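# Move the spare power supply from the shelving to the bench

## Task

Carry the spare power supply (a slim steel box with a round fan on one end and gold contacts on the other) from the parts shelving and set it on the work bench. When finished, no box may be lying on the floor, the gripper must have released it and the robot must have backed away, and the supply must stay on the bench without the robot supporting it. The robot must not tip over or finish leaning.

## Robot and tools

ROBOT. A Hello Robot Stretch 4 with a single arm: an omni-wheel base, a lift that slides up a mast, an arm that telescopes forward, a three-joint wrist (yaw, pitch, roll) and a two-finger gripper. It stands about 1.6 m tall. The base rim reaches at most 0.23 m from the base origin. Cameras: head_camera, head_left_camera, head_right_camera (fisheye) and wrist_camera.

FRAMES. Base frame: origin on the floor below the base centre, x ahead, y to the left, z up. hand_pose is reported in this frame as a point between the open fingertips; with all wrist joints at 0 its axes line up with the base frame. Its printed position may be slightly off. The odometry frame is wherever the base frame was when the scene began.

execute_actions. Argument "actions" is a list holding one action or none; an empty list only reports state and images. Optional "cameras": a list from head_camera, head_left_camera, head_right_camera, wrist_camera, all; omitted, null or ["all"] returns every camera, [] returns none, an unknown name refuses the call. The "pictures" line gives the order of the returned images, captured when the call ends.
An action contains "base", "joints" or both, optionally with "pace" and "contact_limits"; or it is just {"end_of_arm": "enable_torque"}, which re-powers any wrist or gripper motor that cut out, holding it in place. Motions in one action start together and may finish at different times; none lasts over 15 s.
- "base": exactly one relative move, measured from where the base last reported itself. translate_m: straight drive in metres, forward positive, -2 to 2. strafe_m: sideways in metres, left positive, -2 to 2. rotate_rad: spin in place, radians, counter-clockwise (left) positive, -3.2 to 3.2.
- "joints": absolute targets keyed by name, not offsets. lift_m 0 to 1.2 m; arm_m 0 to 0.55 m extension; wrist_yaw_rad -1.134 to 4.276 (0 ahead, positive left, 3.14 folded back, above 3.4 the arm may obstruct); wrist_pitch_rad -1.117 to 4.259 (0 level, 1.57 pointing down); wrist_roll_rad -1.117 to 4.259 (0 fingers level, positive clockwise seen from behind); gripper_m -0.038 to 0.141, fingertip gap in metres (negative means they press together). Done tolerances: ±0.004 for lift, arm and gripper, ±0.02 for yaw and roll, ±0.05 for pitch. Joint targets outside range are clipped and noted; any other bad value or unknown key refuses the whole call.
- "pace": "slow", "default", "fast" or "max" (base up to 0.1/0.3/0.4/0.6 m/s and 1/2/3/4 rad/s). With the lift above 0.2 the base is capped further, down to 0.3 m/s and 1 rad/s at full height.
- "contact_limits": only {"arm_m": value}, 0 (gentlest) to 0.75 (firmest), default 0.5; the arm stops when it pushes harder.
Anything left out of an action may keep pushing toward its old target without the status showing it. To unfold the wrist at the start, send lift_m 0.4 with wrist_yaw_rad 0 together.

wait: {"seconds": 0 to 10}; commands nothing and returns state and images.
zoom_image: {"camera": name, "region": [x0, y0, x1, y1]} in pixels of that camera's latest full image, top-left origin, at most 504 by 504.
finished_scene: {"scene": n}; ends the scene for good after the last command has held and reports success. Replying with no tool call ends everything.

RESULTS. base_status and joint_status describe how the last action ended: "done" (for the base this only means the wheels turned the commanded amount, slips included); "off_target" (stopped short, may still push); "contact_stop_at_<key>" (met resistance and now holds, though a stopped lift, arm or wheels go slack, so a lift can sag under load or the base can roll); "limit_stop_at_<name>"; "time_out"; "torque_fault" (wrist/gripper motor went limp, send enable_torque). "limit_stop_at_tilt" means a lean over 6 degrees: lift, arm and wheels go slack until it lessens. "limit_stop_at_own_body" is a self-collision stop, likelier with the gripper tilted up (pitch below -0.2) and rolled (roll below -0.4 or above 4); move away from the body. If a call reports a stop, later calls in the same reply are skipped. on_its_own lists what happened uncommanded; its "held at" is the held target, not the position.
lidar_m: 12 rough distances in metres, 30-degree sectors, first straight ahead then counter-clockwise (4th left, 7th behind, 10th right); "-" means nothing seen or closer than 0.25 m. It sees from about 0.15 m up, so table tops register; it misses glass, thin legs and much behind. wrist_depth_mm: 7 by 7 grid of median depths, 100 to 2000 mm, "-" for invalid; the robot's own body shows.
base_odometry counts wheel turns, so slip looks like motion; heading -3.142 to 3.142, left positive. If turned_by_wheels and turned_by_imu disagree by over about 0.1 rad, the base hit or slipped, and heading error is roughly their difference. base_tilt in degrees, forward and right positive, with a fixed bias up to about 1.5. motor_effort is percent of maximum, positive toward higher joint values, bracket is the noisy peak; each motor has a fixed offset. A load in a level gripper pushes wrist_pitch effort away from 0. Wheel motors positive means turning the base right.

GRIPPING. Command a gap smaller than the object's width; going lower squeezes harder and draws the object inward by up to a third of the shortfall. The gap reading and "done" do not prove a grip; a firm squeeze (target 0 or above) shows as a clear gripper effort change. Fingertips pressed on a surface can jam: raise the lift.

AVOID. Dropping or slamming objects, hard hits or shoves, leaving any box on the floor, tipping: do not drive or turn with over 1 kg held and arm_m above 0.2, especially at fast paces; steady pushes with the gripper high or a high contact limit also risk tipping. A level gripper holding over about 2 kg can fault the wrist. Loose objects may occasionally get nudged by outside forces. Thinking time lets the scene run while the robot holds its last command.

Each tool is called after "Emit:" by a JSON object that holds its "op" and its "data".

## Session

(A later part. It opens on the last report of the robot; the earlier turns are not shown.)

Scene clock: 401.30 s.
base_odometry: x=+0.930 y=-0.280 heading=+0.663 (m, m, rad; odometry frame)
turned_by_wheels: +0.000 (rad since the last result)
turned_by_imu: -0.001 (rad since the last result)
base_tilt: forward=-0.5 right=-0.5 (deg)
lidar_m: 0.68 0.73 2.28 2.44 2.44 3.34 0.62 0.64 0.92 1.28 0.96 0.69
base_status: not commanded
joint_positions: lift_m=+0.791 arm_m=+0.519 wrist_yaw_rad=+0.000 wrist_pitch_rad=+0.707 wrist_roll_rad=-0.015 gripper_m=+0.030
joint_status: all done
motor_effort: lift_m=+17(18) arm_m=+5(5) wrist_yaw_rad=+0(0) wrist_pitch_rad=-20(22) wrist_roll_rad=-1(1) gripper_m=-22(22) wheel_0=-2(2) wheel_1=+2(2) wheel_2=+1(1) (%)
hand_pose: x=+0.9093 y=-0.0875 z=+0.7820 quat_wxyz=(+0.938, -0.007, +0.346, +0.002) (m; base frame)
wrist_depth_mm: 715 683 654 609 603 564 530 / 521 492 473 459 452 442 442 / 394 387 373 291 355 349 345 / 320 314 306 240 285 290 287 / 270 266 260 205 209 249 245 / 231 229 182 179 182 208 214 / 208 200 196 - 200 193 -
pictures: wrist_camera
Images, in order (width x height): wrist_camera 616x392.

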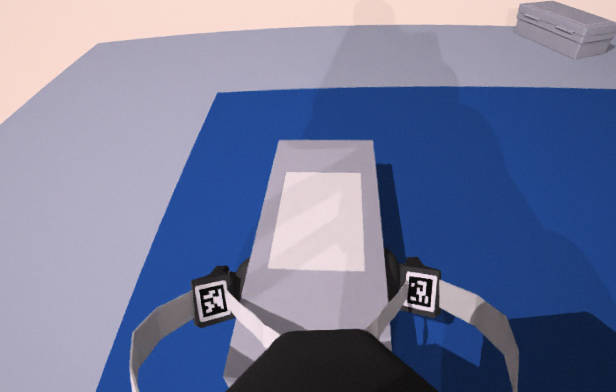

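Emit:
{"op": "execute_actions", "data": {"actions": [{"joints": {"gripper_m": 0.125}, "pace": "slow"}], "cameras": ["wrist_camera"]}}

Scene clock: 406.90 s.
base_odometry: x=+0.930 y=-0.280 heading=+0.664 (m, m, rad; odometry frame)
turned_by_wheels: +0.000 (rad since the last result)
turned_by_imu: -0.002 (rad since the last result)
base_tilt: forward=-0.3 right=-0.4 (deg)
lidar_m: 0.67 0.71 2.31 2.44 2.44 3.33 0.61 0.64 0.94 1.27 0.95 0.68
base_status: not commanded
joint_positions: lift_m=+0.791 arm_m=+0.519 wrist_yaw_rad=+0.000 wrist_pitch_rad=+0.701 wrist_roll_rad=-0.015 gripper_m=+0.125
joint_status: all done
motor_effort: lift_m=+16(17) arm_m=+5(5) wrist_yaw_rad=-3(0) wrist_pitch_rad=-1(18) wrist_roll_rad=-1(1) gripper_m=-1(21) wheel_0=+0(2) wheel_1=+2(2) wheel_2=+1(1) (%)
hand_pose: x=+0.9106 y=-0.0873 z=+0.7834 quat_wxyz=(+0.939, -0.007, +0.343, +0.003) (m; base frame)
wrist_depth_mm: 715 699 676 647 634 597 535 / 539 508 492 473 462 459 459 / 407 394 377 370 366 362 355 / 327 322 314 248 293 300 294 / 273 271 267 212 245 253 250 / 235 232 193 183 190 213 222 / 211 204 203 - 202 196 -
pictures: wrist_camera
Images, in order (width x height): wrist_camera 616x392.

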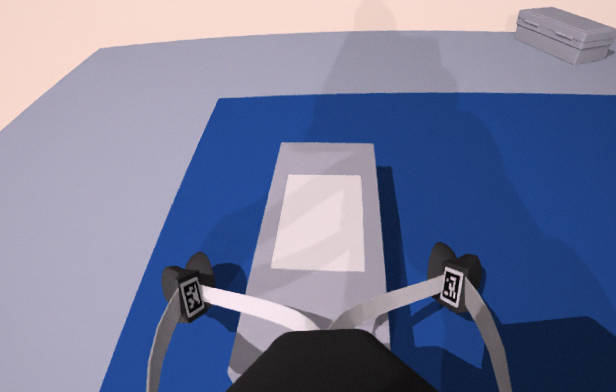

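Emit:
{"op": "execute_actions", "data": {"actions": [{"joints": {"lift_m": 0.9}}], "cameras": ["wrist_camera"]}}

Emit:
{"op": "execute_actions", "data": {"actions": [{"base": {"translate_m": -0.15}, "joints": {"arm_m": 0.0, "wrist_pitch_rad": 0.2}, "pace": "fast"}]}}

Scene clock: 409.97 s.
base_odometry: x=+0.930 y=-0.280 heading=+0.664 (m, m, rad; odometry frame)
turned_by_wheels: +0.000 (rad since the last result)
turned_by_imu: -0.001 (rad since the last result)
base_tilt: forward=-0.5 right=-0.5 (deg)
lidar_m: 0.67 0.73 2.28 2.43 2.42 3.34 0.61 0.65 0.94 1.27 0.94 0.70
base_status: not commanded
joint_positions: lift_m=+0.900 arm_m=+0.519 wrist_yaw_rad=+0.000 wrist_pitch_rad=+0.701 wrist_roll_rad=-0.015 gripper_m=+0.125
joint_status: all done
motor_effort: lift_m=+23(23) arm_m=+5(5) wrist_yaw_rad=-3(3) wrist_pitch_rad=-2(3) wrist_roll_rad=-1(1) gripper_m=+0(2) wheel_0=+0(0) wheel_1=+2(2) wheel_2=+1(1) (%)
hand_pose: x=+0.9105 y=-0.0873 z=+0.8917 quat_wxyz=(+0.939, -0.007, +0.344, +0.003) (m; base frame)
wrist_depth_mm: 707 707 699 699 683 683 676 / 788 759 741 732 732 668 585 / 878 609 580 569 564 554 549 / 500 488 484 477 462 459 452 / 415 413 407 362 392 389 382 / 359 359 336 306 327 327 332 / 320 315 319 - 310 301 300
pictures: wrist_camera
Images, in order (width x height): wrist_camera 616x392.

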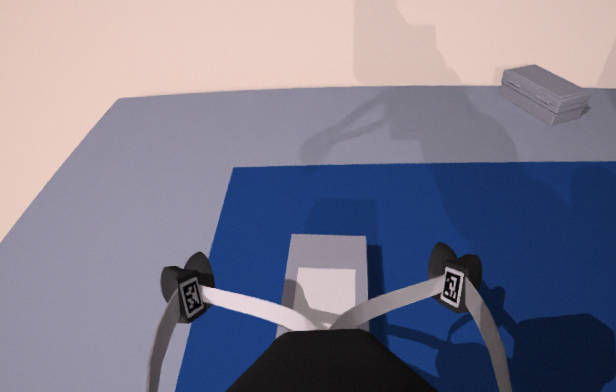

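Scene clock: 412.10 s.
base_odometry: x=+0.812 y=-0.373 heading=+0.663 (m, m, rad; odometry frame)
turned_by_wheels: +0.000 (rad since the last result)
turned_by_imu: -0.002 (rad since the last result)
base_tilt: forward=-0.6 right=-0.2 (deg)
lidar_m: 0.82 0.86 2.51 2.47 2.37 3.18 0.46 0.49 0.69 1.26 1.15 0.85
base_status: done
joint_positions: lift_m=+0.900 arm_m=+0.001 wrist_yaw_rad=+0.000 wrist_pitch_rad=+0.202 wrist_roll_rad=-0.015 gripper_m=+0.125
joint_status: all done
motor_effort: lift_m=+22(23) arm_m=-5(5) wrist_yaw_rad=+0(3) wrist_pitch_rad=-5(9) wrist_roll_rad=-1(1) gripper_m=-2(2) wheel_0=+0(4) wheel_1=+0(5) wheel_2=-3(11) (%)
hand_pose: x=+0.4544 y=-0.0875 z=+1.0200 quat_wxyz=(+0.995, -0.007, +0.101, +0.001) (m; base frame)
wrist_depth_mm: 1366 1308 1366 1308 1281 1229 1229 / 1397 1397 1366 1336 1308 1336 1281 / 1464 1464 1430 1366 1336 1336 1336 / 1537 1499 1499 1464 1430 1366 1182 / 1576 1537 991 931 931 878 854 / 1618 723 661 691 640 640 683 / 1661 1618 1464 - 1576 1430 1366
pictures: head_camera, head_left_camera, head_right_camera, wrist_camera
Images, in order (width x height): head_camera 420x560, head_left_camera 420x672, head_right_camera 420x672, wrist_camera 616x392.

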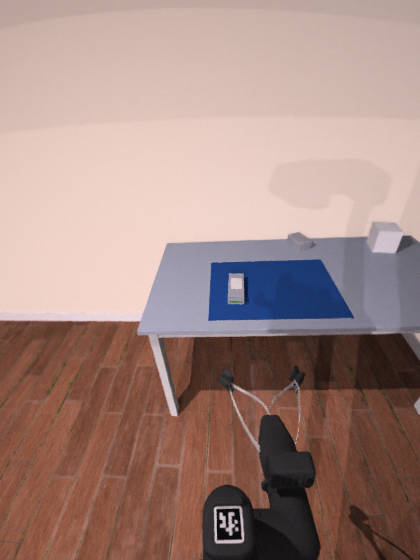

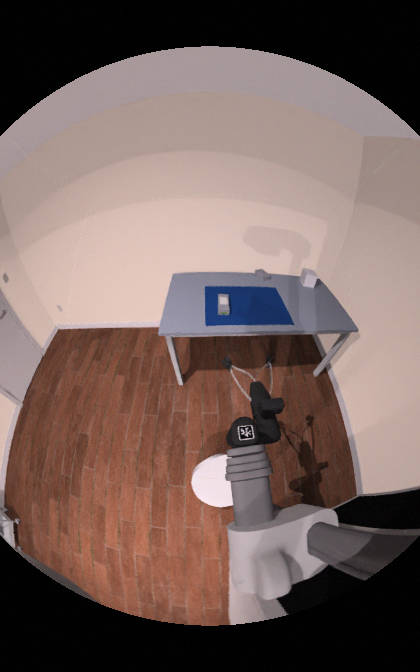

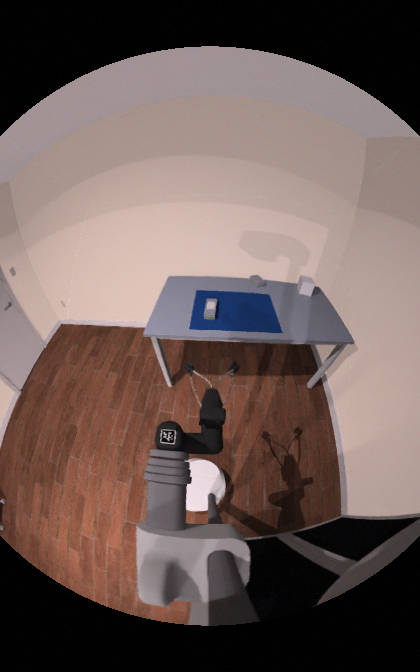

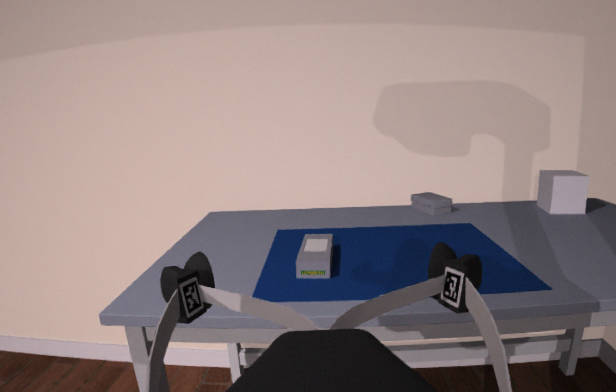

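Emit:
{"op": "finished_scene", "data": {"scene": 1}}

The scene is finished: the task was done.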